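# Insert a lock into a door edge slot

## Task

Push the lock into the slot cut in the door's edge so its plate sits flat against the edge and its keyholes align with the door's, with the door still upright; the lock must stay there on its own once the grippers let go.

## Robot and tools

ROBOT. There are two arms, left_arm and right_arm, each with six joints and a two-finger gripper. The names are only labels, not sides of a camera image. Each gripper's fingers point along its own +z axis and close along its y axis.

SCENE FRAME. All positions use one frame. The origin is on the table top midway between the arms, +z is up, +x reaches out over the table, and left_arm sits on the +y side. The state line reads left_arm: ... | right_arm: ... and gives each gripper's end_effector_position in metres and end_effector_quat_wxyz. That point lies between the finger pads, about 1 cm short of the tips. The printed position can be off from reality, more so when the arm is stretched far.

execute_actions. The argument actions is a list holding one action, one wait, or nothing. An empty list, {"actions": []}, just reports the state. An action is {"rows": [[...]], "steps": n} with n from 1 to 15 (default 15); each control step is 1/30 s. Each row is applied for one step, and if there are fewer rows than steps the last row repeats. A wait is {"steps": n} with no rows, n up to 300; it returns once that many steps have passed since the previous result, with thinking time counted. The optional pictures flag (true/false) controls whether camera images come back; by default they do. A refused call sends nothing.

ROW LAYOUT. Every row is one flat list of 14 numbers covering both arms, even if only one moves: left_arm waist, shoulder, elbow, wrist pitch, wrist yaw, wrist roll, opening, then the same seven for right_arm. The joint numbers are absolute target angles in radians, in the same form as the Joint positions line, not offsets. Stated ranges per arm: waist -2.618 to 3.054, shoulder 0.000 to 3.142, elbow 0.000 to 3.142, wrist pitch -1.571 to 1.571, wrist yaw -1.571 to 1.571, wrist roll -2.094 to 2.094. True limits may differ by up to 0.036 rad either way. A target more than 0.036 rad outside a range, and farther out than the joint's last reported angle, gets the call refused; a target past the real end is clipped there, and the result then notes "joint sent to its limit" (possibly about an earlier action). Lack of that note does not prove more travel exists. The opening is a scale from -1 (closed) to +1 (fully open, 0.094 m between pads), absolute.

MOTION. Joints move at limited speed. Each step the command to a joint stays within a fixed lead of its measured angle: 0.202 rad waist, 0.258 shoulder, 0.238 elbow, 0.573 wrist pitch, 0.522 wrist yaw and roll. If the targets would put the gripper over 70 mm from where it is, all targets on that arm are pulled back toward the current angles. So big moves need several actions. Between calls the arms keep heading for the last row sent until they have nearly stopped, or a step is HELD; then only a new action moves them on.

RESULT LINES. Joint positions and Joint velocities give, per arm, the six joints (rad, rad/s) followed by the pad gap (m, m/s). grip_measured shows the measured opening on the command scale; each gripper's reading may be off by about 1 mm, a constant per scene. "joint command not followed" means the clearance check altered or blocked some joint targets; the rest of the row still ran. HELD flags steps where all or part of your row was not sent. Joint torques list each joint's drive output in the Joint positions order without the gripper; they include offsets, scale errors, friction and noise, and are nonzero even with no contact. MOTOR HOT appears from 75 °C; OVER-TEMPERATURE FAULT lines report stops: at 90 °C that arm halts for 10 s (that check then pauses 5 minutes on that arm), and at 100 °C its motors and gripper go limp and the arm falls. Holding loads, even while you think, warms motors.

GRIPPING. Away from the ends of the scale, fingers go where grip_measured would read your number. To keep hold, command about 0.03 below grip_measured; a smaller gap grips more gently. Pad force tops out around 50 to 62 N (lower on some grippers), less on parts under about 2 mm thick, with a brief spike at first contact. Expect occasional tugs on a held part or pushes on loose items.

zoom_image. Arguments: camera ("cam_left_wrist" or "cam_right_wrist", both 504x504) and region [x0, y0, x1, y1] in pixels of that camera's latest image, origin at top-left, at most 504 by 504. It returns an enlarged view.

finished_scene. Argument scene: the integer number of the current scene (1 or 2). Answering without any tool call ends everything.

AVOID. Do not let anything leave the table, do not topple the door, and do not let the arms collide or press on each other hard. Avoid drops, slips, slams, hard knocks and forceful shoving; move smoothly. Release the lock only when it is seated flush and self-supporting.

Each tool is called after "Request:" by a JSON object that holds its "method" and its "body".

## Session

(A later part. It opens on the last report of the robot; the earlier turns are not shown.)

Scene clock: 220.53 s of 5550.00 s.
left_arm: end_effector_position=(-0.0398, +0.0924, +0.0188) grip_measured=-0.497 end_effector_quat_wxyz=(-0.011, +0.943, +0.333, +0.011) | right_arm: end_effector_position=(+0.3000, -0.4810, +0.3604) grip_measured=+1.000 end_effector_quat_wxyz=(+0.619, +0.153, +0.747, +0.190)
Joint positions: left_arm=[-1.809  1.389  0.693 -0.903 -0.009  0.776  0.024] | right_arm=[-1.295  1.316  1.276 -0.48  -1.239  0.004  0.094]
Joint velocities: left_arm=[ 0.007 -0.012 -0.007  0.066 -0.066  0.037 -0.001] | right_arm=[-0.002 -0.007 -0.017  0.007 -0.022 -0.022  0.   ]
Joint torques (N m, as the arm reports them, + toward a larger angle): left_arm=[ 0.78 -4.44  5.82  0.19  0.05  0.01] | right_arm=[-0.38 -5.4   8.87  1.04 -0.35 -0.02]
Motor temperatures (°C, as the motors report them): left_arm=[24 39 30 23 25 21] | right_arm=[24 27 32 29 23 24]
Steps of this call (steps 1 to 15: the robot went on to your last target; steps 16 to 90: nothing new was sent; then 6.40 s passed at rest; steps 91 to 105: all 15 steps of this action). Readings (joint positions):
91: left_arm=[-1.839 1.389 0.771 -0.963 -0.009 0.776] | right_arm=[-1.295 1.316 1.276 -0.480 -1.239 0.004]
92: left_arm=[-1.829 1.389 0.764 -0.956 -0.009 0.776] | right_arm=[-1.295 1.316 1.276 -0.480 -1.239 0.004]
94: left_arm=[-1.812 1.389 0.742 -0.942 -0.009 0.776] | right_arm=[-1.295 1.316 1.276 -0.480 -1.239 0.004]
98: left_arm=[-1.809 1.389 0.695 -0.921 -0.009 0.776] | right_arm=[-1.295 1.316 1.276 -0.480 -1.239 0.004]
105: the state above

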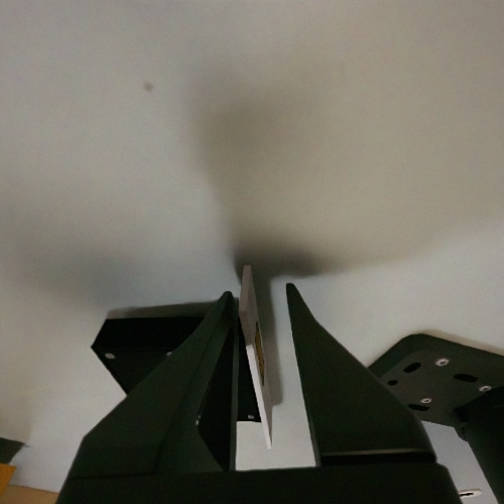

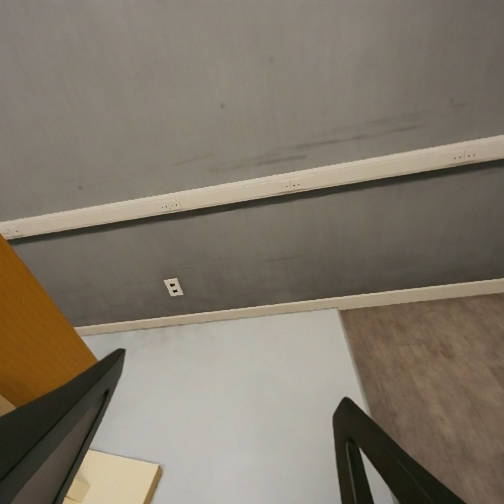

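Better depth. Close, lift slowly, moving back over the bottom end.

Request:
{"method": "execute_actions", "body": {"actions": [{"rows":[[-1.785,1.38,0.695,-0.87,0,0.74,-0.6,-1.3,1.3,1.3,-0.5,-1.25,0,1],[-1.785,1.38,0.695,-0.87,0,0.74,-0.7,-1.3,1.3,1.3,-0.5,-1.25,0,1],[-1.785,1.38,0.695,-0.87,0,0.74,-0.8,-1.3,1.3,1.3,-0.5,-1.25,0,1],[-1.785,1.38,0.695,-0.87,0,0.74,-0.9,-1.3,1.3,1.3,-0.5,-1.25,0,1],[-1.785,1.38,0.695,-0.87,0,0.74,-0.99,-1.3,1.3,1.3,-0.5,-1.25,0,1]],"steps":15}]}}

Request:
{"method": "execute_actions", "body": {"actions": [{"rows":[[-1.77,1.35,0.8,-1.0,0,0.76,-0.99,-1.3,1.3,1.3,-0.5,-1.25,0,1]],"steps":15}], "pictures": false}}

Request:
{"method": "execute_actions", "body": {"actions": [{"rows":[[-1.7,1.31,0.9,-1.13,0,0.83,-0.99,-1.3,1.3,1.3,-0.5,-1.25,0,1]],"steps":15}], "pictures": false}}

Request:
{"method": "execute_actions", "body": {"actions": [{"rows":[[-1.58,1.25,0.98,-1.27,0,0.95,-0.99,-1.3,1.3,1.3,-0.5,-1.25,0,1]],"steps":15}]}}

Scene clock: 236.50 s of 5550.00 s.
left_arm: end_effector_position=(-0.0375, +0.0873, +0.0185) grip_measured=-0.949 end_effector_quat_wxyz=(-0.002, +0.936, +0.353, +0.005) | right_arm: end_effector_position=(+0.3000, -0.4810, +0.3604) grip_measured=+1.000 end_effector_quat_wxyz=(+0.619, +0.153, +0.747, +0.190)
Joint positions: left_arm=[-1.793  1.389  0.692 -0.882 -0.007  0.75   0.002] | right_arm=[-1.295  1.316  1.276 -0.48  -1.239  0.004  0.094]
Joint velocities: left_arm=[-0.002 -0.007  0.002 -0.037  0.066  0.051 -0.001] | right_arm=[-0.007  0.017  0.002 -0.007 -0.037  0.007  0.   ]
Joint torques (N m, as the arm reports them, + toward a larger angle): left_arm=[ 0.67 -4.46  5.92  0.21  0.03 -0.13] | right_arm=[-0.63 -5.6   8.81  1.04 -0.38 -0.05]
Motor temperatures (°C, as the motors report them): left_arm=[24 38 30 23 25 21] | right_arm=[24 27 32 28 23 24]
Steps of this call (steps 1 to 15: the robot went on to your last target; steps 16 to 90: nothing new was sent; then 12.47 s passed at rest; steps 91 to 105: all 15 steps of this action). Readings (joint positions):
91: left_arm=[-1.807 1.389 0.693 -0.897 -0.009 0.771] | right_arm=[-1.295 1.316 1.276 -0.480 -1.239 0.004]
92: left_arm=[-1.803 1.389 0.693 -0.895 -0.009 0.766] | right_arm=[-1.295 1.316 1.276 -0.480 -1.239 0.004]
94: left_arm=[-1.796 1.389 0.693 -0.890 -0.010 0.759] | right_arm=[-1.295 1.316 1.276 -0.480 -1.239 0.004]
98: left_arm=[-1.793 1.389 0.692 -0.882 -0.007 0.750] | right_arm=[-1.295 1.316 1.276 -0.480 -1.239 0.004]
105: the state above

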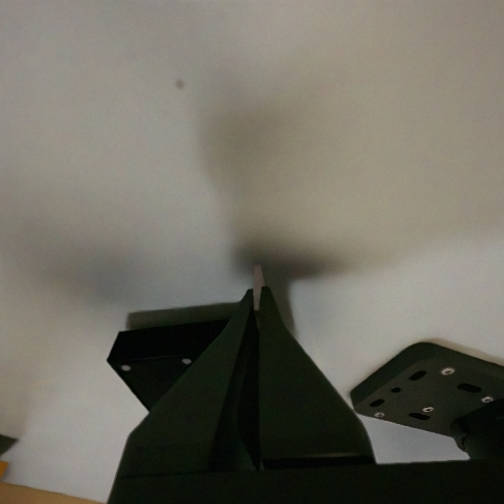

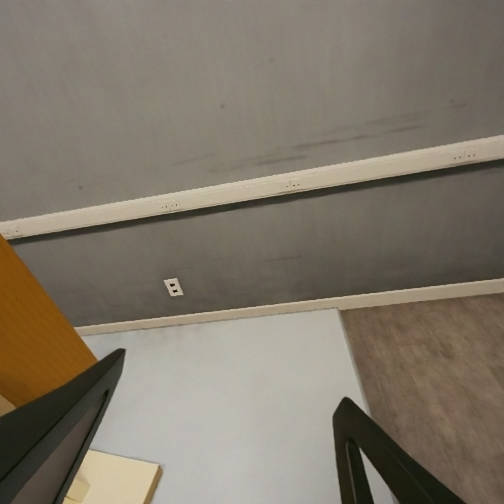

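Scene clock: 237.00 s of 5550.00 s.
left_arm: end_effector_position=(-0.0367, +0.0843, +0.0366) grip_measured=-0.949 end_effector_quat_wxyz=(-0.011, +0.934, +0.356, +0.005) | right_arm: end_effector_position=(+0.3000, -0.4810, +0.3604) grip_measured=+1.000 end_effector_quat_wxyz=(+0.619, +0.153, +0.747, +0.190)
Joint positions: left_arm=[-1.78   1.383  0.765 -0.977  0.001  0.755  0.002] | right_arm=[-1.295  1.316  1.276 -0.48  -1.239  0.004  0.094]
Joint velocities: left_arm=[-0.002 -0.007 -0.012  0.007 -0.022  0.007  0.001] | right_arm=[ 0.002 -0.007 -0.017  0.007 -0.022 -0.051  0.   ]
Joint torques (N m, as the arm reports them, + toward a larger angle): left_arm=[ 0.88 -6.61  8.49 -0.11 -0.04  0.04] | right_arm=[-0.47 -5.52  8.79  1.05 -0.35 -0.05]
Motor temperatures (°C, as the motors report them): left_arm=[24 38 30 23 25 21] | right_arm=[24 27 32 28 23 24]
Steps of this call (steps 1 to 15: all 15 steps of this action). Readings (joint positions):
1: left_arm=[-1.791 1.389 0.703 -0.899 -0.006 0.752] | right_arm=[-1.295 1.316 1.276 -0.480 -1.239 0.004]
2: left_arm=[-1.787 1.389 0.719 -0.923 -0.003 0.752] | right_arm=[-1.295 1.316 1.276 -0.480 -1.239 0.004]
4: left_arm=[-1.782 1.386 0.748 -0.948 -0.002 0.752] | right_arm=[-1.295 1.316 1.276 -0.480 -1.239 0.004]
8: left_arm=[-1.780 1.383 0.765 -0.955 -0.001 0.754] | right_arm=[-1.295 1.316 1.276 -0.480 -1.239 0.004]
15: the state above

Scene clock: 237.50 s of 5550.00 s.
left_arm: end_effector_position=(-0.0235, +0.0795, +0.0701) grip_measured=-0.949 end_effector_quat_wxyz=(-0.004, +0.933, +0.359, -0.003) | right_arm: end_effector_position=(+0.3000, -0.4810, +0.3604) grip_measured=+1.000 end_effector_quat_wxyz=(+0.619, +0.153, +0.747, +0.190)
Joint positions: left_arm=[-1.707  1.338  0.87  -1.108  0.008  0.822  0.002] | right_arm=[-1.295  1.316  1.276 -0.48  -1.239  0.004  0.094]
Joint velocities: left_arm=[-0.017 -0.007 -0.002 -0.051 -0.022  0.007  0.   ] | right_arm=[-0.002  0.002 -0.017 -0.022  0.037 -0.007  0.   ]
Joint torques (N m, as the arm reports them, + toward a larger angle): left_arm=[ 0.6  -6.08  8.43 -0.05 -0.11  0.07] | right_arm=[-0.56 -5.31  8.76  1.04 -0.36 -0.09]
Motor temperatures (°C, as the motors report them): left_arm=[24 38 30 23 25 21] | right_arm=[24 27 32 28 23 24]
Steps of this call (steps 1 to 15: all 15 steps of this action). Readings (joint positions):
1: left_arm=[-1.769 1.381 0.778 -0.997 0.007 0.768] | right_arm=[-1.295 1.316 1.276 -0.480 -1.239 0.004]
2: left_arm=[-1.748 1.377 0.800 -1.029 0.013 0.778] | right_arm=[-1.295 1.316 1.276 -0.480 -1.239 0.004]
4: left_arm=[-1.715 1.357 0.840 -1.064 0.009 0.793] | right_arm=[-1.295 1.316 1.276 -0.480 -1.239 0.004]
8: left_arm=[-1.707 1.338 0.870 -1.078 0.008 0.813] | right_arm=[-1.295 1.316 1.276 -0.480 -1.239 0.004]
15: the state above

Scene clock: 238.00 s of 5550.00 s.
left_arm: end_effector_position=(+0.0003, +0.0917, +0.1003) grip_measured=-0.949 end_effector_quat_wxyz=(-0.005, +0.933, +0.361, -0.002) | right_arm: end_effector_position=(+0.3000, -0.4810, +0.3604) grip_measured=+1.000 end_effector_quat_wxyz=(+0.619, +0.153, +0.747, +0.190)
Joint positions: left_arm=[-1.584  1.276  0.947 -1.25   0.007  0.94   0.002] | right_arm=[-1.295  1.316  1.276 -0.48  -1.239  0.004  0.094]
Joint velocities: left_arm=[-0.017 -0.002 -0.017  0.066 -0.037  0.007 -0.001] | right_arm=[ 0.002 -0.012  0.012  0.007  0.022  0.007  0.   ]
Joint torques (N m, as the arm reports them, + toward a larger angle): left_arm=[ 0.39 -5.42  8.72 -0.03 -0.09  0.05] | right_arm=[-0.59 -5.49  8.56  1.07 -0.36 -0.09]
Motor temperatures (°C, as the motors report them): left_arm=[24 38 30 23 25 21] | right_arm=[24 27 32 28 23 24]
Steps of this call (steps 1 to 15: all 15 steps of this action). Readings (joint positions):
1: left_arm=[-1.688 1.334 0.879 -1.125 0.019 0.844] | right_arm=[-1.295 1.316 1.276 -0.480 -1.239 0.004]
2: left_arm=[-1.652 1.325 0.894 -1.152 0.026 0.864] | right_arm=[-1.295 1.316 1.276 -0.480 -1.239 0.004]
4: left_arm=[-1.598 1.299 0.924 -1.192 0.014 0.892] | right_arm=[-1.295 1.316 1.276 -0.480 -1.239 0.004]
8: left_arm=[-1.584 1.276 0.947 -1.224 0.007 0.923] | right_arm=[-1.295 1.316 1.276 -0.480 -1.239 0.004]
15: the state above

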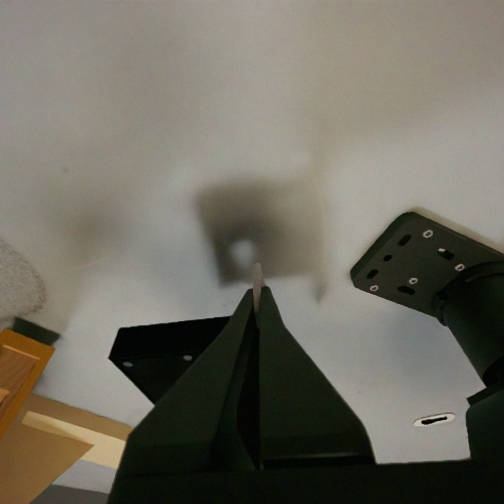

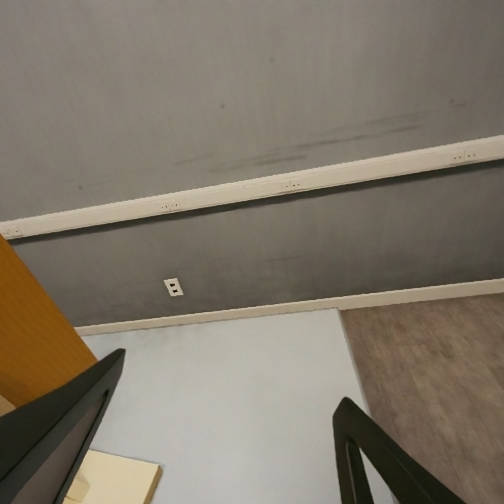

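Rigidly lifted. Loosen at this low height so it pivots to the table.

Request:
{"method": "execute_actions", "body": {"actions": [{"rows":[[-1.58,1.25,0.98,-1.27,0,0.95,-0.962,-1.3,1.3,1.3,-0.5,-1.25,0,1]],"steps":15}]}}

Request:
{"method": "execute_actions", "body": {"actions": [{"rows":[[-1.58,1.25,1.1,-1.39,0,0.95,-0.965,-1.3,1.3,1.3,-0.5,-1.25,0,1]],"steps":15}]}}

Scene clock: 245.20 s of 5550.00 s.
left_arm: end_effector_position=(+0.0002, +0.0924, +0.1003) grip_measured=-0.947 end_effector_quat_wxyz=(-0.007, +0.933, +0.359, -0.002) | right_arm: end_effector_position=(+0.3000, -0.4810, +0.3604) grip_measured=+1.000 end_effector_quat_wxyz=(+0.619, +0.153, +0.747, +0.190)
Joint positions: left_arm=[-1.584  1.276  0.947 -1.253  0.007  0.945  0.002] | right_arm=[-1.295  1.316  1.276 -0.48  -1.239  0.004  0.094]
Joint velocities: left_arm=[-0.002 -0.012 -0.007  0.022 -0.007  0.022 -0.001] | right_arm=[-0.007 -0.007  0.007 -0.007 -0.022  0.022  0.   ]
Joint torques (N m, as the arm reports them, + toward a larger angle): left_arm=[ 0.39 -5.44  8.72 -0.08 -0.1   0.04] | right_arm=[-0.31 -5.65  8.52  1.06 -0.4  -0.12]
Motor temperatures (°C, as the motors report them): left_arm=[24 38 31 23 25 21] | right_arm=[24 27 32 28 23 24]
Steps of this call (steps 1 to 15: the robot went on to your last target; steps 16 to 90: nothing new was sent; then 3.70 s passed at rest; steps 91 to 105: all 15 steps of this action). Readings (joint positions):
91: left_arm=[-1.584 1.276 0.947 -1.253 0.007 0.945] | right_arm=[-1.295 1.316 1.276 -0.480 -1.239 0.004]
92: left_arm=[-1.584 1.276 0.947 -1.253 0.007 0.945] | right_arm=[-1.295 1.316 1.276 -0.480 -1.239 0.004]
94: left_arm=[-1.584 1.276 0.947 -1.253 0.007 0.945] | right_arm=[-1.295 1.316 1.276 -0.480 -1.239 0.004]
98: left_arm=[-1.584 1.276 0.947 -1.253 0.007 0.945] | right_arm=[-1.295 1.316 1.276 -0.480 -1.239 0.004]
105: the state above

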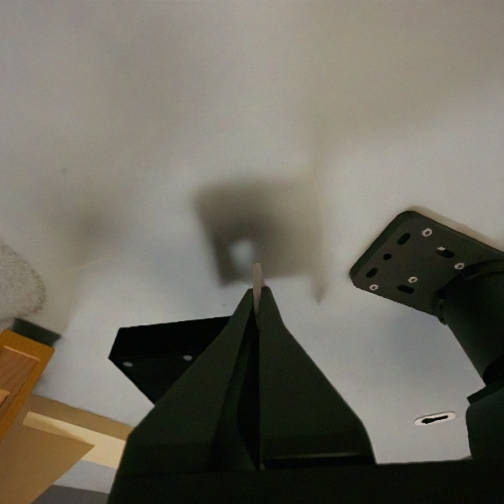

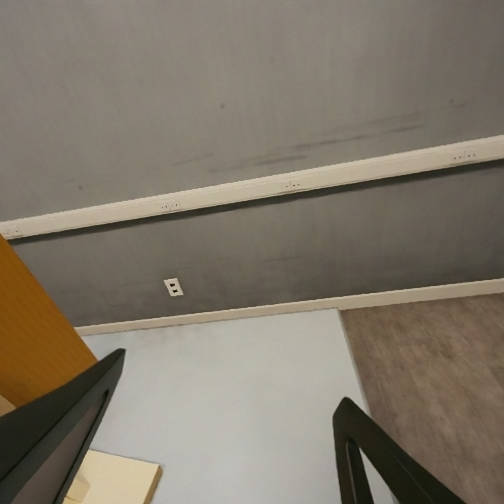

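Scene clock: 245.70 s of 5550.00 s.
left_arm: end_effector_position=(+0.0002, +0.0905, +0.1303) grip_measured=-0.947 end_effector_quat_wxyz=(-0.006, +0.934, +0.358, -0.003) | right_arm: end_effector_position=(+0.3000, -0.4810, +0.3604) grip_measured=+1.000 end_effector_quat_wxyz=(+0.619, +0.153, +0.747, +0.190)
Joint positions: left_arm=[-1.584  1.279  1.068 -1.37   0.008  0.946  0.002] | right_arm=[-1.295  1.316  1.276 -0.48  -1.239  0.004  0.094]
Joint velocities: left_arm=[ 0.012  0.012 -0.012  0.022 -0.022  0.037  0.001] | right_arm=[ 0.002 -0.007  0.002  0.007 -0.037  0.007  0.   ]
Joint torques (N m, as the arm reports them, + toward a larger angle): left_arm=[ 0.35 -5.71  8.67 -0.05 -0.11  0.02] | right_arm=[-0.32 -5.66  8.74  1.03 -0.38 -0.05]
Motor temperatures (°C, as the motors report them): left_arm=[24 38 31 23 25 21] | right_arm=[24 27 32 28 23 24]
Steps of this call (steps 1 to 15: all 15 steps of this action). Readings (joint positions):
1: left_arm=[-1.584 1.278 0.962 -1.272 0.007 0.946] | right_arm=[-1.295 1.316 1.276 -0.480 -1.239 0.004]
2: left_arm=[-1.584 1.279 0.989 -1.301 0.008 0.945] | right_arm=[-1.295 1.316 1.276 -0.480 -1.239 0.004]
4: left_arm=[-1.584 1.279 1.040 -1.334 0.008 0.945] | right_arm=[-1.295 1.316 1.276 -0.480 -1.239 0.004]
8: left_arm=[-1.584 1.279 1.068 -1.341 0.008 0.946] | right_arm=[-1.295 1.316 1.276 -0.480 -1.239 0.004]
15: the state above

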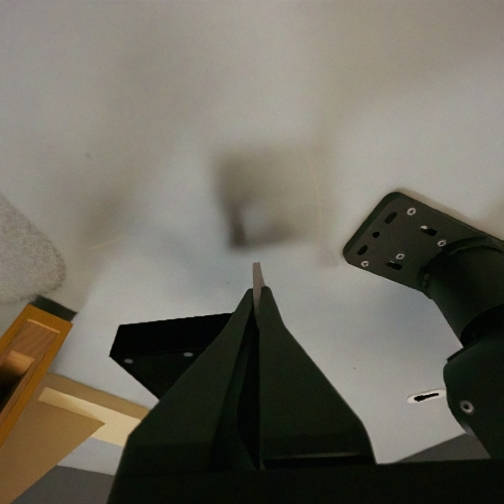

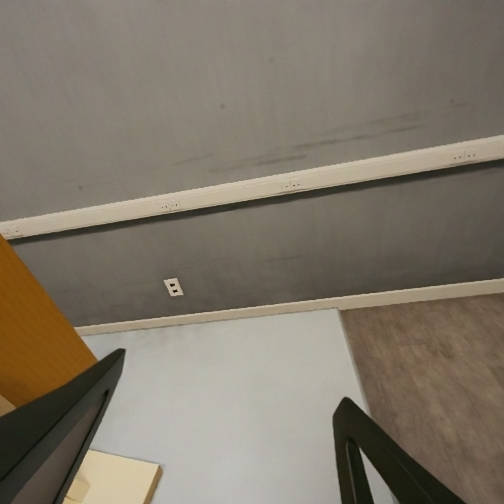

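Request:
{"method": "execute_actions", "body": {"actions": [{"rows":[[-1.58,1.25,1.1,-1.39,0,0.95,-0.95,-1.3,1.3,1.3,-0.5,-1.25,0,1]],"steps":15}]}}

Request:
{"method": "execute_actions", "body": {"actions": [{"rows":[[-1.58,1.25,1.1,-1.39,0,0.95,-0.943,-1.3,1.3,1.3,-0.5,-1.25,0,1]],"steps":15}]}}

Scene clock: 253.07 s of 5550.00 s.
left_arm: end_effector_position=(+0.0002, +0.0912, +0.1303) grip_measured=-0.940 end_effector_quat_wxyz=(-0.007, +0.934, +0.358, -0.002) | right_arm: end_effector_position=(+0.3000, -0.4810, +0.3604) grip_measured=+1.000 end_effector_quat_wxyz=(+0.619, +0.153, +0.747, +0.190)
Joint positions: left_arm=[-1.584  1.279  1.068 -1.373  0.008  0.946  0.003] | right_arm=[-1.295  1.316  1.276 -0.48  -1.239  0.004  0.094]
Joint velocities: left_arm=[-0.002  0.002  0.002 -0.007 -0.022 -0.007 -0.001] | right_arm=[-0.012  0.002  0.007  0.022 -0.022 -0.037  0.   ]
Joint torques (N m, as the arm reports them, + toward a larger angle): left_arm=[ 0.4  -5.72  8.66 -0.08 -0.11  0.03] | right_arm=[-0.47 -5.52  8.65  1.04 -0.38 -0.02]
Motor temperatures (°C, as the motors report them): left_arm=[24 38 31 23 25 21] | right_arm=[24 27 32 28 23 24]
Steps of this call (steps 1 to 15: the robot went on to your last target; steps 16 to 90: nothing new was sent; then 3.87 s passed at rest; steps 91 to 105: all 15 steps of this action). Readings (joint positions):
91: left_arm=[-1.584 1.279 1.068 -1.373 0.008 0.946] | right_arm=[-1.295 1.316 1.276 -0.480 -1.239 0.004]
92: left_arm=[-1.584 1.279 1.068 -1.373 0.008 0.946] | right_arm=[-1.295 1.316 1.276 -0.480 -1.239 0.004]
94: left_arm=[-1.584 1.279 1.068 -1.373 0.008 0.946] | right_arm=[-1.295 1.316 1.276 -0.480 -1.239 0.004]
98: left_arm=[-1.584 1.279 1.068 -1.373 0.008 0.946] | right_arm=[-1.295 1.316 1.276 -0.480 -1.239 0.004]
105: the state above

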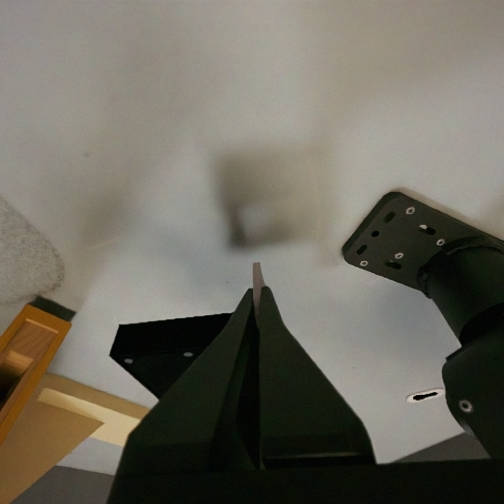

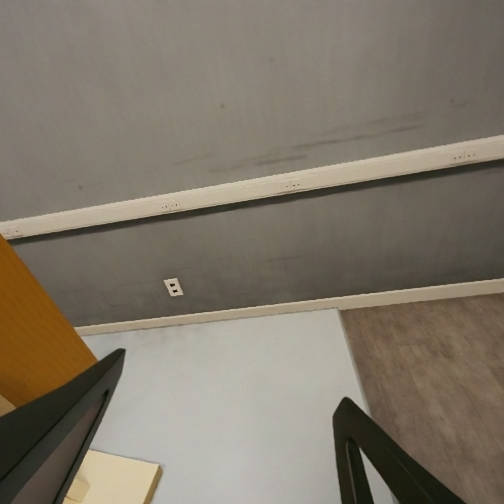

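Scene clock: 253.57 s of 5550.00 s.
left_arm: end_effector_position=(+0.0001, +0.0934, +0.1303) grip_measured=-0.937 end_effector_quat_wxyz=(-0.012, +0.934, +0.358, -0.001) | right_arm: end_effector_position=(+0.3000, -0.4810, +0.3604) grip_measured=+1.000 end_effector_quat_wxyz=(+0.619, +0.153, +0.747, +0.190)
Joint positions: left_arm=[-1.584  1.279  1.068 -1.382  0.007  0.947  0.003] | right_arm=[-1.295  1.316  1.276 -0.48  -1.239  0.004  0.094]
Joint velocities: left_arm=[-0.027 -0.002  0.002 -0.051  0.022 -0.022  0.   ] | right_arm=[-0.007 -0.027  0.002  0.11  -0.022 -0.037  0.   ]
Joint torques (N m, as the arm reports them, + toward a larger angle): left_arm=[ 0.42 -5.67  8.69 -0.01 -0.11  0.02] | right_arm=[-0.75 -5.5   8.7   1.1  -0.32 -0.1 ]
Motor temperatures (°C, as the motors report them): left_arm=[24 38 31 23 25 21] | right_arm=[24 27 32 28 23 24]
Steps of this call (steps 1 to 15: all 15 steps of this action). Readings (joint positions):
1: left_arm=[-1.584 1.279 1.068 -1.373 0.008 0.946] | right_arm=[-1.295 1.316 1.276 -0.480 -1.239 0.004]
2: left_arm=[-1.584 1.279 1.068 -1.373 0.008 0.946] | right_arm=[-1.295 1.316 1.276 -0.480 -1.239 0.004]
4: left_arm=[-1.584 1.279 1.068 -1.376 0.008 0.946] | right_arm=[-1.295 1.316 1.276 -0.480 -1.239 0.004]
8: left_arm=[-1.584 1.279 1.068 -1.381 0.008 0.946] | right_arm=[-1.295 1.316 1.276 -0.480 -1.239 0.004]
15: the state above

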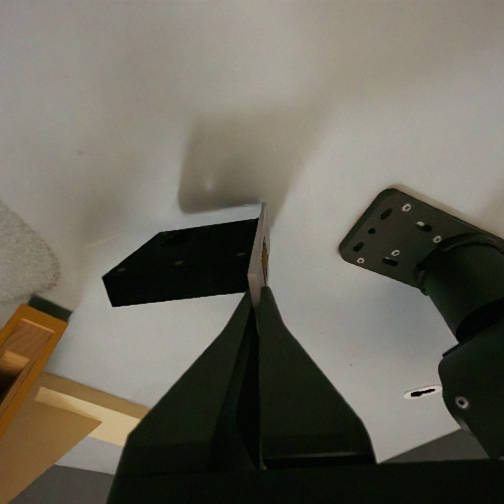

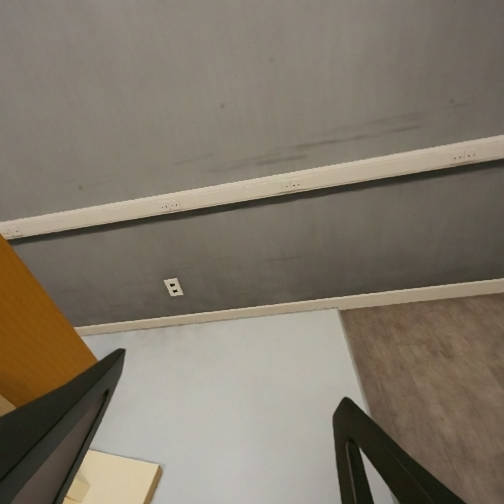

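Request:
{"method": "execute_actions", "body": {"actions": [{"rows":[[-1.58,1.25,1.1,-1.39,0,0.95,-0.99,-1.3,1.3,1.3,-0.5,-1.25,0,1],[-1.58,1.25,1.1,-1.39,0,0.95,-0.99,-1.3,1.3,1.3,-0.5,-1.25,0,1],[-1.58,1.25,1.1,-1.39,0,0.95,-0.99,-1.3,1.3,1.3,-0.5,-1.25,0,1],[-1.58,1.25,1.1,-1.39,0,0.95,-0.99,-1.3,1.3,1.3,-0.5,-1.25,0,1],[-1.5,1.4,1.33,-1.5,0,0.6,-0.99,-1.3,1.3,1.3,-0.5,-1.25,0,1]],"steps":15}], "pictures": false}}

Request:
{"method": "execute_actions", "body": {"actions": [{"rows":[[-1.4,1.6,1.56,-1.52,0,0.4,-0.99,-1.3,1.3,1.3,-0.5,-1.25,0,1]],"steps":15}], "pictures": false}}

Request:
{"method": "execute_actions", "body": {"actions": [{"rows":[[-1.32,1.77,1.74,-1.51,0,0.45,-0.99,-1.3,1.3,1.3,-0.5,-1.25,0,1]],"steps":15}]}}

Scene clock: 274.10 s of 5550.00 s.
left_arm: end_effector_position=(+0.0223, +0.0633, +0.1641) grip_measured=-0.949 end_effector_quat_wxyz=(-0.005, +0.847, +0.532, +0.002) | right_arm: end_effector_position=(+0.3000, -0.4810, +0.3604) grip_measured=+1.000 end_effector_quat_wxyz=(+0.619, +0.153, +0.747, +0.190)
Joint positions: left_arm=[-1.505  1.405  1.298 -1.475  0.001  0.635  0.002] | right_arm=[-1.295  1.316  1.276 -0.48  -1.239  0.004  0.094]
Joint velocities: left_arm=[-0.017 -0.002 -0.007 -0.139  0.007 -0.212  0.   ] | right_arm=[ 0.007 -0.002 -0.002 -0.022  0.051  0.007  0.   ]
Joint torques (N m, as the arm reports them, + toward a larger angle): left_arm=[ 0.49 -4.65  8.52  0.08 -0.06 -0.07] | right_arm=[-0.31 -5.71  8.66  1.01 -0.38 -0.06]
Motor temperatures (°C, as the motors report them): left_arm=[24 38 32 23 25 21] | right_arm=[24 27 32 28 23 24]
Steps of this call (steps 1 to 15: the robot went on to your last target; steps 16 to 90: nothing new was sent; then 17.03 s passed at rest; steps 91 to 105: all 15 steps of this action). Readings (joint positions):
91: left_arm=[-1.584 1.279 1.068 -1.382 0.007 0.947] | right_arm=[-1.295 1.316 1.276 -0.480 -1.239 0.004]
92: left_arm=[-1.584 1.279 1.068 -1.382 0.007 0.947] | right_arm=[-1.295 1.316 1.276 -0.480 -1.239 0.004]
94: left_arm=[-1.584 1.279 1.068 -1.382 0.007 0.947] | right_arm=[-1.295 1.316 1.276 -0.480 -1.239 0.004]
98: left_arm=[-1.517 1.395 1.254 -1.478 0.007 0.750] | right_arm=[-1.295 1.316 1.276 -0.480 -1.239 0.004]
105: the state above

Scene clock: 274.60 s of 5550.00 s.
left_arm: end_effector_position=(+0.0593, +0.0211, +0.1681) grip_measured=-0.949 end_effector_quat_wxyz=(-0.019, +0.749, +0.662, +0.008) | right_arm: end_effector_position=(+0.3000, -0.4810, +0.3604) grip_measured=+1.000 end_effector_quat_wxyz=(+0.619, +0.153, +0.747, +0.190)
Joint positions: left_arm=[-1.401  1.623  1.519 -1.507  0.001  0.414  0.002] | right_arm=[-1.295  1.316  1.276 -0.48  -1.239  0.004  0.094]
Joint velocities: left_arm=[-0.002  0.007 -0.012  0.022  0.051 -0.125 -0.   ] | right_arm=[-0.017 -0.002 -0.002 -0.037  0.007  0.007  0.   ]
Joint torques (N m, as the arm reports them, + toward a larger angle): left_arm=[ 0.25 -8.33  9.15 -0.04 -0.07 -0.09] | right_arm=[-0.61 -5.85  8.69  0.99 -0.39 -0.1 ]
Motor temperatures (°C, as the motors report them): left_arm=[24 38 32 23 25 21] | right_arm=[24 27 32 28 23 24]
Steps of this call (steps 1 to 15: all 15 steps of this action). Readings (joint positions):
1: left_arm=[-1.492 1.436 1.336 -1.510 0.007 0.600] | right_arm=[-1.295 1.316 1.276 -0.480 -1.239 0.004]
2: left_arm=[-1.466 1.492 1.406 -1.557 0.018 0.560] | right_arm=[-1.295 1.316 1.276 -0.480 -1.239 0.004]
4: left_arm=[-1.421 1.576 1.494 -1.545 0.010 0.503] | right_arm=[-1.295 1.316 1.276 -0.480 -1.239 0.004]
8: left_arm=[-1.401 1.623 1.519 -1.487 0.000 0.445] | right_arm=[-1.295 1.316 1.276 -0.480 -1.239 0.004]
15: the state above

Scene clock: 275.10 s of 5550.00 s.
left_arm: end_effector_position=(+0.0976, -0.0168, +0.1637) grip_measured=-0.949 end_effector_quat_wxyz=(-0.012, +0.732, +0.682, +0.004) | right_arm: end_effector_position=(+0.3000, -0.4810, +0.3604) grip_measured=+1.000 end_effector_quat_wxyz=(+0.619, +0.153, +0.747, +0.190)
Joint positions: left_arm=[-1.32   1.795  1.699 -1.5    0.002  0.443  0.002] | right_arm=[-1.295  1.316  1.276 -0.48  -1.239  0.004  0.094]
Joint velocities: left_arm=[-0.012  0.012 -0.007 -0.066 -0.051 -0.051 -0.001] | right_arm=[-0.007 -0.002 -0.007  0.037 -0.051 -0.022  0.   ]
Joint torques (N m, as the arm reports them, + toward a larger angle): left_arm=[  0.09 -10.07   9.23  -0.03  -0.06   0.02] | right_arm=[-0.43 -5.58  8.39  1.04 -0.35 -0.03]
Motor temperatures (°C, as the motors report them): left_arm=[24 38 32 23 25 21] | right_arm=[24 27 32 28 23 24]
Steps of this call (steps 1 to 15: all 15 steps of this action). Readings (joint positions):
1: left_arm=[-1.392 1.650 1.554 -1.533 0.006 0.421] | right_arm=[-1.295 1.316 1.276 -0.480 -1.239 0.004]
2: left_arm=[-1.376 1.692 1.615 -1.566 0.014 0.424] | right_arm=[-1.295 1.316 1.276 -0.480 -1.239 0.004]
4: left_arm=[-1.342 1.753 1.682 -1.540 0.011 0.431] | right_arm=[-1.295 1.316 1.276 -0.480 -1.239 0.004]
8: left_arm=[-1.320 1.794 1.699 -1.491 0.002 0.439] | right_arm=[-1.295 1.316 1.276 -0.480 -1.239 0.004]
15: the state above

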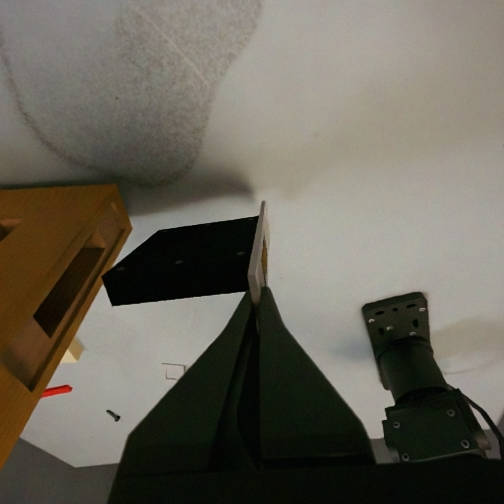

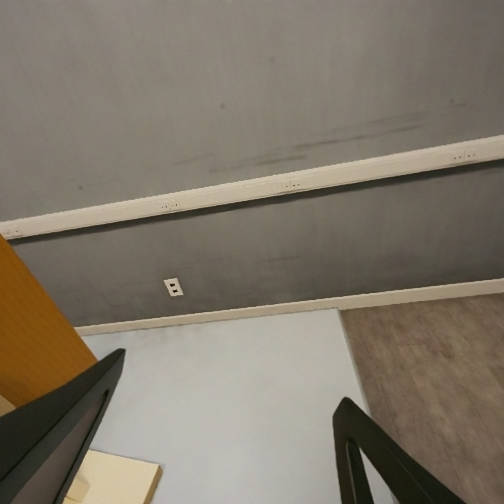

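Request:
{"method": "execute_actions", "body": {"actions": [{"rows":[[-1.32,1.77,1.74,-1.51,0,0.45,-0.99,-1.3,0.6,0.5,-0.5,-1.55,0,1]],"steps":15}], "pictures": false}}

Request:
{"method": "execute_actions", "body": {"actions": [{"rows":[[-1.32,1.77,1.74,-1.51,0,0.45,-0.99,-0.6,0.6,0.4,-0.5,-1.55,0,1]],"steps":15}], "pictures": false}}

Request:
{"method": "execute_actions", "body": {"actions": [{"steps":20}]}}

Scene clock: 290.50 s of 5550.00 s.
left_arm: end_effector_position=(+0.0975, -0.0165, +0.1637) grip_measured=-0.949 end_effector_quat_wxyz=(-0.013, +0.732, +0.681, +0.004) | right_arm: end_effector_position=(+0.2349, -0.2967, +0.2600) grip_measured=+1.000 end_effector_quat_wxyz=(+0.622, +0.090, +0.711, +0.316)
Joint positions: left_arm=[-1.32   1.795  1.699 -1.501  0.002  0.445  0.002] | right_arm=[-1.297  0.595  0.504 -0.501 -1.522  0.004  0.094]
Joint velocities: left_arm=[ 0.002 -0.017  0.002 -0.007 -0.007 -0.022  0.   ] | right_arm=[-0.012 -0.002 -0.002 -0.037 -0.11   0.037  0.   ]
Joint torques (N m, as the arm reports them, + toward a larger angle): left_arm=[  0.01 -10.02   9.22  -0.03  -0.06   0.04] | right_arm=[-0.23  0.98  6.44  1.04 -0.47 -0.06]
Motor temperatures (°C, as the motors report them): left_arm=[24 41 33 23 25 21] | right_arm=[24 28 32 28 23 24]
Steps of this call (steps 1 to 15: the robot went on to your last target; steps 16 to 90: nothing new was sent; then 11.90 s passed at rest; steps 91 to 105: all 15 steps of this action). Readings (joint positions):
91: left_arm=[-1.320 1.795 1.699 -1.501 0.002 0.445] | right_arm=[-1.296 1.293 1.244 -0.458 -1.267 0.005]
92: left_arm=[-1.320 1.795 1.699 -1.501 0.002 0.445] | right_arm=[-1.297 1.244 1.181 -0.455 -1.302 0.005]
94: left_arm=[-1.320 1.795 1.699 -1.501 0.002 0.445] | right_arm=[-1.297 1.110 1.038 -0.462 -1.369 0.005]
98: left_arm=[-1.320 1.795 1.699 -1.501 0.002 0.445] | right_arm=[-1.297 0.761 0.732 -0.468 -1.467 0.005]
105: the state above

Scene clock: 291.00 s of 5550.00 s.
left_arm: end_effector_position=(+0.0975, -0.0165, +0.1637) grip_measured=-0.949 end_effector_quat_wxyz=(-0.013, +0.732, +0.681, +0.004) | right_arm: end_effector_position=(+0.2099, -0.1524, +0.2327) grip_measured=+1.000 end_effector_quat_wxyz=(+0.454, -0.130, +0.703, +0.532)
Joint positions: left_arm=[-1.32   1.795  1.699 -1.501  0.002  0.445  0.002] | right_arm=[-0.608  0.595  0.41  -0.491 -1.537  0.004  0.094]
Joint velocities: left_arm=[-0.007 -0.002 -0.007 -0.081 -0.037  0.051  0.001] | right_arm=[-0.012  0.007  0.002 -0.007  0.037 -0.022  0.   ]
Joint torques (N m, as the arm reports them, + toward a larger angle): left_arm=[ -0.01 -10.02   9.23  -0.03  -0.06   0.03] | right_arm=[ 0.95  1.07  6.07  0.92 -0.46 -0.05]
Motor temperatures (°C, as the motors report them): left_arm=[24 41 33 23 25 21] | right_arm=[24 27 32 28 23 24]
Steps of this call (steps 1 to 15: all 15 steps of this action). Readings (joint positions):
1: left_arm=[-1.320 1.795 1.699 -1.501 0.002 0.445] | right_arm=[-1.260 0.595 0.494 -0.487 -1.522 0.004]
2: left_arm=[-1.320 1.795 1.699 -1.501 0.002 0.445] | right_arm=[-1.185 0.595 0.476 -0.480 -1.525 0.004]
4: left_arm=[-1.320 1.795 1.699 -1.501 0.002 0.445] | right_arm=[-1.031 0.595 0.433 -0.483 -1.527 0.004]
8: left_arm=[-1.320 1.795 1.699 -1.501 0.002 0.445] | right_arm=[-0.724 0.595 0.410 -0.491 -1.530 0.004]
15: the state above

Scene clock: 291.67 s of 5550.00 s.
left_arm: end_effector_position=(+0.0975, -0.0165, +0.1637) grip_measured=-0.949 end_effector_quat_wxyz=(-0.013, +0.732, +0.681, +0.004) | right_arm: end_effector_position=(+0.2099, -0.1524, +0.2327) grip_measured=+1.000 end_effector_quat_wxyz=(+0.454, -0.130, +0.703, +0.532)
Joint positions: left_arm=[-1.32   1.795  1.699 -1.501  0.002  0.445  0.002] | right_arm=[-0.608  0.595  0.41  -0.491 -1.537  0.004  0.094]
Joint velocities: left_arm=[ 0.002 -0.022 -0.002 -0.081 -0.007  0.037  0.   ] | right_arm=[-0.002 -0.002  0.002 -0.051 -0.022  0.022  0.   ]
Joint torques (N m, as the arm reports them, + toward a larger angle): left_arm=[ -0.01 -10.03   9.22  -0.03  -0.06   0.03] | right_arm=[ 0.71  1.02  6.09  0.92 -0.42 -0.1 ]
Motor temperatures (°C, as the motors report them): left_arm=[24 41 33 23 25 21] | right_arm=[24 27 32 28 23 24]
Steps of this call (steps 1 to 15: the robot went on to your last target; steps 16 to 20: nothing new was sent). Readings (joint positions):
1: left_arm=[-1.320 1.795 1.699 -1.501 0.002 0.445] | right_arm=[-0.608 0.595 0.410 -0.491 -1.537 0.004]
2: left_arm=[-1.320 1.795 1.699 -1.501 0.002 0.445] | right_arm=[-0.608 0.595 0.410 -0.491 -1.537 0.004]
4: left_arm=[-1.320 1.795 1.699 -1.501 0.002 0.445] | right_arm=[-0.608 0.595 0.410 -0.491 -1.537 0.004]
8: left_arm=[-1.320 1.795 1.699 -1.501 0.002 0.445] | right_arm=[-0.608 0.595 0.410 -0.491 -1.537 0.004]
20: the state above
All arms were judged still, so your last target was given up. Only a new action makes them travel on or press farther. Fingers that are still opening or closing keep moving.

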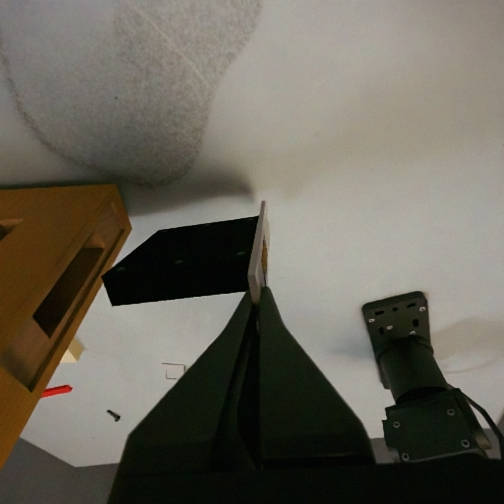

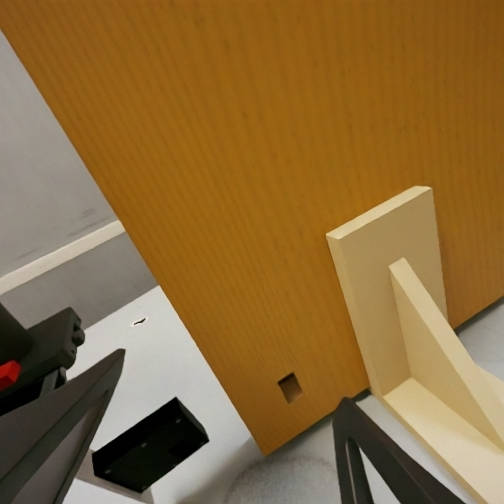

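Request:
{"method": "execute_actions", "body": {"actions": [{"rows":[[-1.25,1.77,1.74,-1.51,0,0.52,-0.99,-0.5,0.6,0.4,-0.7,-1.55,0,1]],"steps":15}]}}

Scene clock: 296.87 s of 5550.00 s.
left_arm: end_effector_position=(+0.1183, -0.0073, +0.1637) grip_measured=-0.949 end_effector_quat_wxyz=(-0.013, +0.731, +0.682, +0.004) | right_arm: end_effector_position=(+0.1896, -0.1307, +0.2225) grip_measured=+1.000 end_effector_quat_wxyz=(+0.372, -0.102, +0.709, +0.590)
Joint positions: left_arm=[-1.249  1.795  1.699 -1.502  0.001  0.512  0.002] | right_arm=[-0.508  0.595  0.41  -0.677 -1.536  0.004  0.094]
Joint velocities: left_arm=[ 0.007 -0.007 -0.007 -0.007 -0.022 -0.022 -0.001] | right_arm=[ 0.002 -0.002 -0.002 -0.081 -0.051  0.037  0.   ]
Joint torques (N m, as the arm reports them, + toward a larger angle): left_arm=[  0.03 -10.01   9.23  -0.01  -0.07   0.02] | right_arm=[ 0.74  1.12  6.2   0.75 -0.56 -0.05]
Motor temperatures (°C, as the motors report them): left_arm=[24 42 33 23 25 21] | right_arm=[24 27 31 28 23 24]
Steps of this call (steps 1 to 90: nothing new was sent; then 1.70 s passed at rest; steps 91 to 105: all 15 steps of this action). Readings (joint positions):
91: left_arm=[-1.313 1.795 1.699 -1.502 0.006 0.457] | right_arm=[-0.589 0.595 0.410 -0.513 -1.535 0.004]
92: left_arm=[-1.301 1.795 1.699 -1.502 0.012 0.469] | right_arm=[-0.554 0.595 0.410 -0.547 -1.536 0.004]
94: left_arm=[-1.272 1.795 1.699 -1.502 0.010 0.486] | right_arm=[-0.515 0.595 0.410 -0.600 -1.536 0.004]
98: left_arm=[-1.249 1.795 1.699 -1.502 0.001 0.502] | right_arm=[-0.508 0.595 0.410 -0.651 -1.536 0.004]
105: the state above

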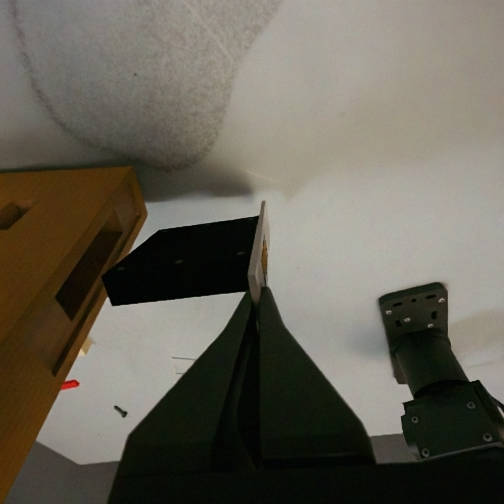

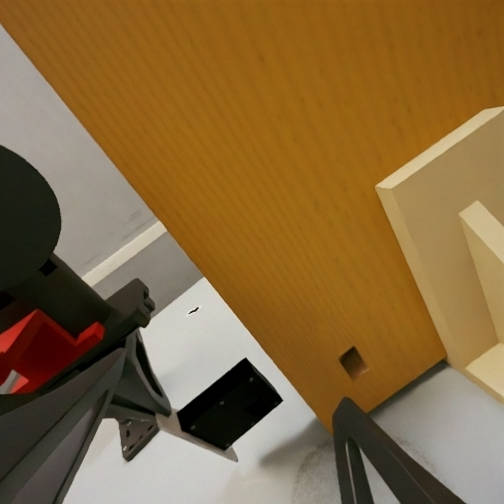

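Request:
{"method": "execute_actions", "body": {"actions": [{"rows":[[-1.27,1.72,1.67,-1.45,0,0.52,-0.99,-0.5,0.6,0.4,-0.7,-1.55,0,1],[-1.27,1.72,1.67,-1.45,0,0.52,-0.99,-0.5,0.6,0.4,-0.7,-1.55,0,1],[-1.27,1.66,1.6,-1.38,0,0.52,-0.99,-0.5,0.6,0.4,-0.7,-1.55,0,1],[-1.27,1.66,1.6,-1.38,0,0.52,-0.99,-0.5,0.6,0.4,-0.7,-1.55,0,1],[-1.27,1.61,1.54,-1.32,0,0.52,-0.99,-0.5,0.6,0.4,-0.7,-1.55,0,1]],"steps":15}]}}

Request:
{"method": "zoom_image", "body": {"camera": "cam_left_wrist", "region": [30,150,280,400]}}

Scene clock: 321.10 s of 5550.00 s.
left_arm: end_effector_position=(+0.1111, -0.0007, +0.1644) grip_measured=-0.949 end_effector_quat_wxyz=(+0.041, +0.736, +0.676, -0.014) | right_arm: end_effector_position=(+0.1893, -0.1306, +0.2222) grip_measured=+1.000 end_effector_quat_wxyz=(+0.370, -0.100, +0.709, +0.591)
Joint positions: left_arm=[-1.261  1.649  1.528 -1.363  0.001  0.516  0.002] | right_arm=[-0.508  0.595  0.41  -0.683 -1.536  0.004  0.094]
Joint velocities: left_arm=[ 0.002  0.012 -0.002  0.095 -0.007 -0.037 -0.   ] | right_arm=[ 0.012  0.002 -0.002 -0.007  0.022 -0.007  0.   ]
Joint torques (N m, as the arm reports them, + toward a larger angle): left_arm=[ -0.75 -10.16   7.22   0.47  -0.05   0.02] | right_arm=[ 0.8   0.93  6.11  0.73 -0.52 -0.04]
Motor temperatures (°C, as the motors report them): left_arm=[24 43 33 23 25 21] | right_arm=[24 26 30 27 24 24]
Steps of this call (steps 1 to 15: the robot went on to your last target; steps 16 to 90: nothing new was sent; then 20.73 s passed at rest; steps 91 to 105: all 15 steps of this action). Readings (joint positions):
91: left_arm=[-1.251 1.790 1.690 -1.494 0.001 0.515] | right_arm=[-0.508 0.595 0.410 -0.683 -1.536 0.004]
92: left_arm=[-1.252 1.783 1.677 -1.484 0.001 0.515] | right_arm=[-0.508 0.595 0.410 -0.683 -1.536 0.004]
94: left_arm=[-1.257 1.745 1.622 -1.442 0.001 0.515] | right_arm=[-0.508 0.595 0.410 -0.683 -1.536 0.004]
98: left_arm=[-1.261 1.663 1.531 -1.399 0.001 0.516] | right_arm=[-0.508 0.595 0.410 -0.683 -1.536 0.004]
105: the state above

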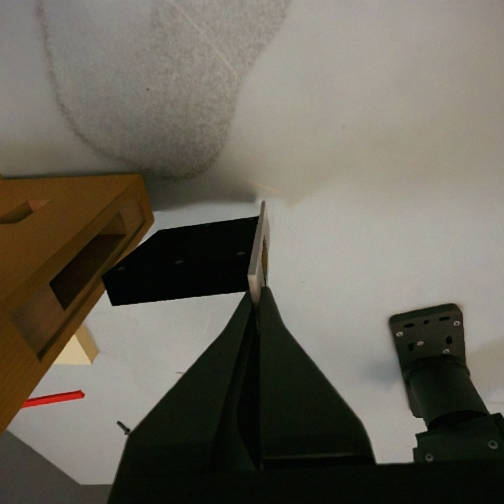

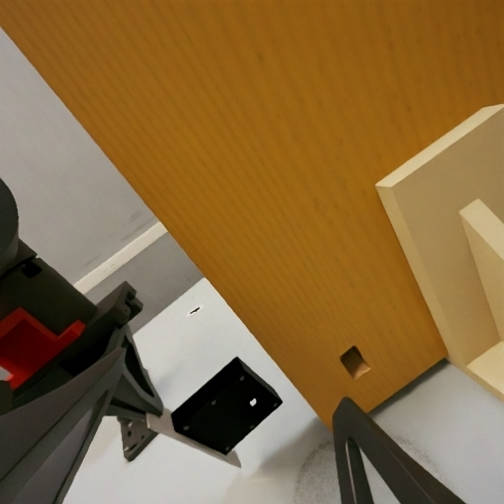

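Region (30, 150, 280, 400) of cam_left_wrist's 504x504 image, scaled by 2.016, with more detail than that image has.

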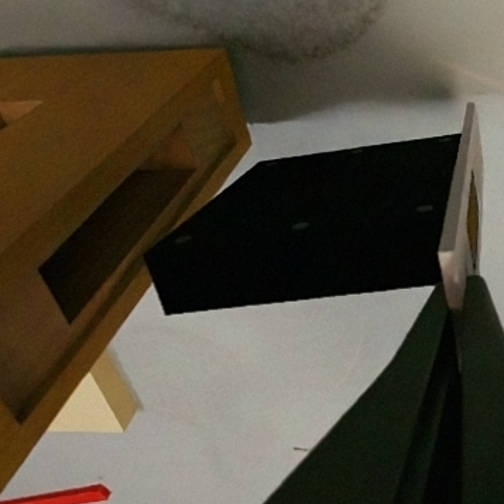

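Request:
{"method": "execute_actions", "body": {"actions": [{"rows":[[-1.2,1.61,1.54,-1.32,0,0.58,-0.99,-0.5,0.6,0.4,-0.7,-1.55,0,1]],"steps":15}]}}

Request:
{"method": "zoom_image", "body": {"camera": "cam_left_wrist", "region": [30,150,280,400]}}

Scene clock: 330.13 s of 5550.00 s.
left_arm: end_effector_position=(+0.1287, +0.0052, +0.1646) grip_measured=-0.949 end_effector_quat_wxyz=(+0.047, +0.735, +0.677, -0.013) | right_arm: end_effector_position=(+0.1893, -0.1306, +0.2222) grip_measured=+1.000 end_effector_quat_wxyz=(+0.370, -0.100, +0.709, +0.591)
Joint positions: left_arm=[-1.203  1.649  1.528 -1.353  0.001  0.572  0.002] | right_arm=[-0.508  0.595  0.41  -0.683 -1.536  0.004  0.094]
Joint velocities: left_arm=[-0.007 -0.002 -0.007 -0.066  0.037  0.007 -0.001] | right_arm=[-0.012 -0.012 -0.002 -0.11  -0.037  0.022  0.   ]
Joint torques (N m, as the arm reports them, + toward a larger angle): left_arm=[  0.25 -10.16   7.14   0.56  -0.05   0.04] | right_arm=[ 0.63  1.08  5.94  0.74 -0.55 -0.07]
Motor temperatures (°C, as the motors report them): left_arm=[24 43 32 23 25 21] | right_arm=[24 26 30 27 24 24]
Steps of this call (steps 1 to 15: the robot went on to your last target; steps 16 to 90: nothing new was sent; then 5.53 s passed at rest; steps 91 to 105: all 15 steps of this action). Readings (joint positions):
91: left_arm=[-1.255 1.649 1.528 -1.354 0.005 0.526] | right_arm=[-0.508 0.595 0.410 -0.683 -1.536 0.004]
92: left_arm=[-1.244 1.649 1.528 -1.354 0.010 0.536] | right_arm=[-0.508 0.595 0.410 -0.683 -1.536 0.004]
94: left_arm=[-1.219 1.649 1.528 -1.353 0.008 0.550] | right_arm=[-0.508 0.595 0.410 -0.683 -1.536 0.004]
98: left_arm=[-1.203 1.649 1.528 -1.353 0.001 0.564] | right_arm=[-0.508 0.595 0.410 -0.683 -1.536 0.004]
105: the state above

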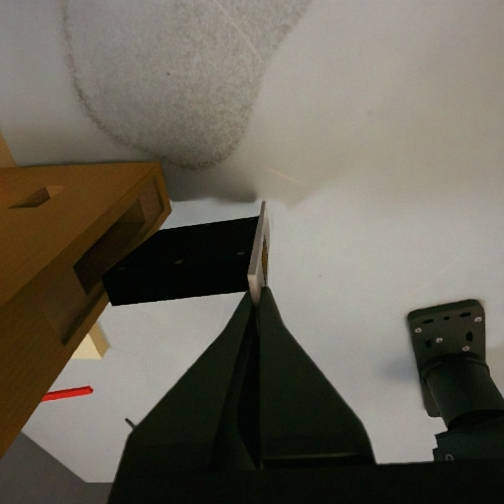

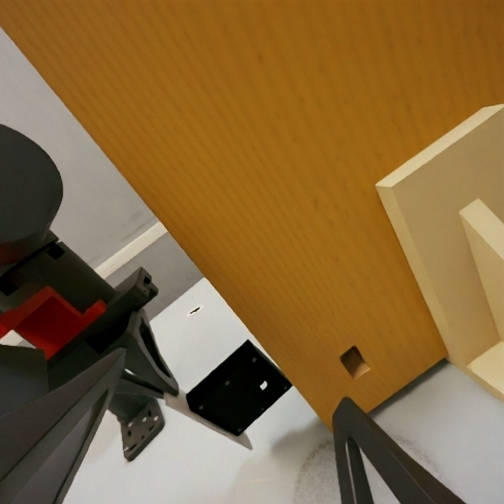

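Region (30, 150, 280, 400) of cam_left_wrist's 504x504 image, scaled by 2.016, with more detail than that image has.

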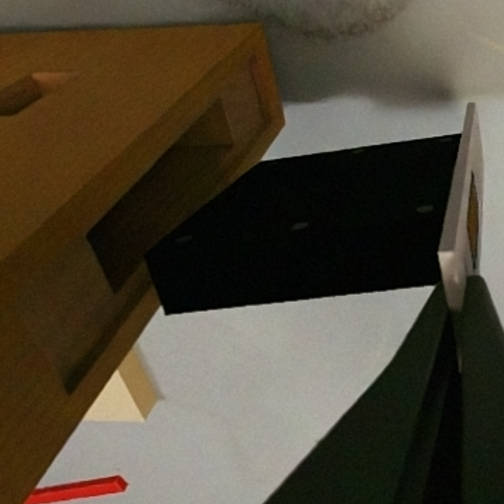

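Request:
{"method": "execute_actions", "body": {"actions": [{"rows":[[-1.2,1.66,1.6,-1.32,0,0.6,-0.99,-0.5,0.6,0.4,-0.7,-1.55,0,1],[-1.2,1.66,1.6,-1.32,0,0.6,-0.99,-0.5,0.6,0.4,-0.7,-1.55,0,1],[-1.2,1.66,1.6,-1.32,0,0.6,-0.99,-0.5,0.6,0.4,-0.7,-1.55,0,1],[-1.2,1.66,1.6,-1.32,0,0.6,-0.99,-0.5,0.6,0.4,-0.7,-1.55,0,1],[-1.18,1.66,1.6,-1.32,0,0.6,-0.99,-0.5,0.6,0.4,-0.7,-1.55,0,1]],"steps":15}]}}

Request:
{"method": "zoom_image", "body": {"camera": "cam_left_wrist", "region": [30,150,280,400]}}

Scene clock: 344.30 s of 5550.00 s.
left_arm: end_effector_position=(+0.1352, +0.0002, +0.1648) grip_measured=-0.949 end_effector_quat_wxyz=(+0.050, +0.738, +0.673, -0.014) | right_arm: end_effector_position=(+0.1893, -0.1306, +0.2222) grip_measured=+1.000 end_effector_quat_wxyz=(+0.370, -0.100, +0.709, +0.591)
Joint positions: left_arm=[-1.191  1.671  1.552 -1.347  0.004  0.593  0.002] | right_arm=[-0.508  0.595  0.41  -0.683 -1.536  0.004  0.094]
Joint velocities: left_arm=[ 0.007 -0.002 -0.002  0.051 -0.007 -0.022  0.   ] | right_arm=[-0.012 -0.017 -0.002 -0.022 -0.007 -0.051  0.   ]
Joint torques (N m, as the arm reports them, + toward a larger angle): left_arm=[ 0.92 -7.79  9.99  0.53 -0.08  0.04] | right_arm=[ 0.89  1.2   5.81  0.73 -0.54 -0.04]
Motor temperatures (°C, as the motors report them): left_arm=[24 43 32 23 25 21] | right_arm=[24 25 30 27 24 24]
Steps of this call (steps 1 to 15: the robot went on to your last target; steps 16 to 90: nothing new was sent; then 10.67 s passed at rest; steps 91 to 105: all 15 steps of this action). Readings (joint positions):
91: left_arm=[-1.203 1.652 1.533 -1.355 0.001 0.578] | right_arm=[-0.508 0.595 0.410 -0.683 -1.536 0.004]
92: left_arm=[-1.203 1.657 1.540 -1.357 0.001 0.581] | right_arm=[-0.508 0.595 0.410 -0.683 -1.536 0.004]
94: left_arm=[-1.203 1.666 1.549 -1.352 0.001 0.586] | right_arm=[-0.508 0.595 0.410 -0.683 -1.536 0.004]
98: left_arm=[-1.193 1.671 1.552 -1.347 0.002 0.591] | right_arm=[-0.508 0.595 0.410 -0.683 -1.536 0.004]
105: the state above

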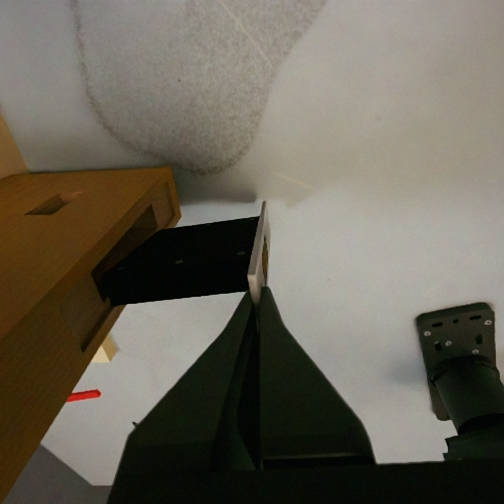

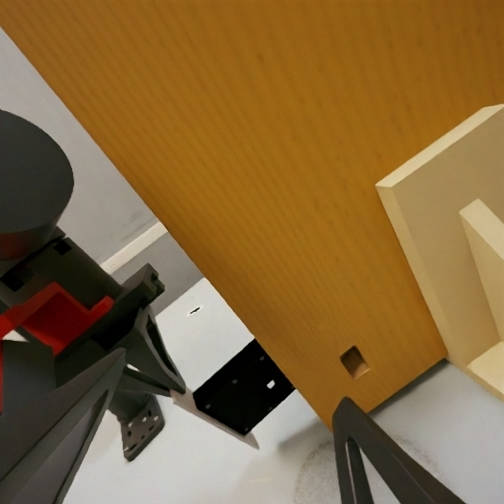

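Region (30, 150, 280, 400) of cam_left_wrist's 504x504 image, scaled by 2.016, with more detail than that image has.

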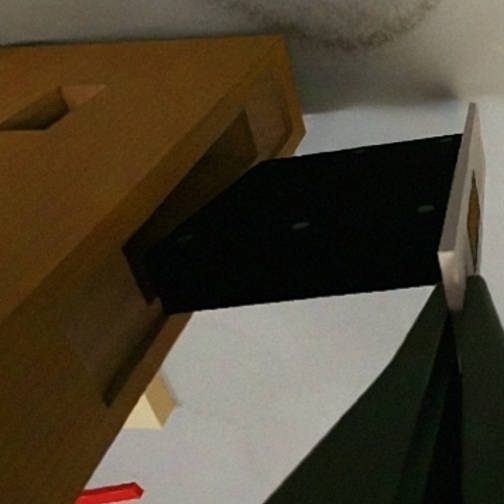

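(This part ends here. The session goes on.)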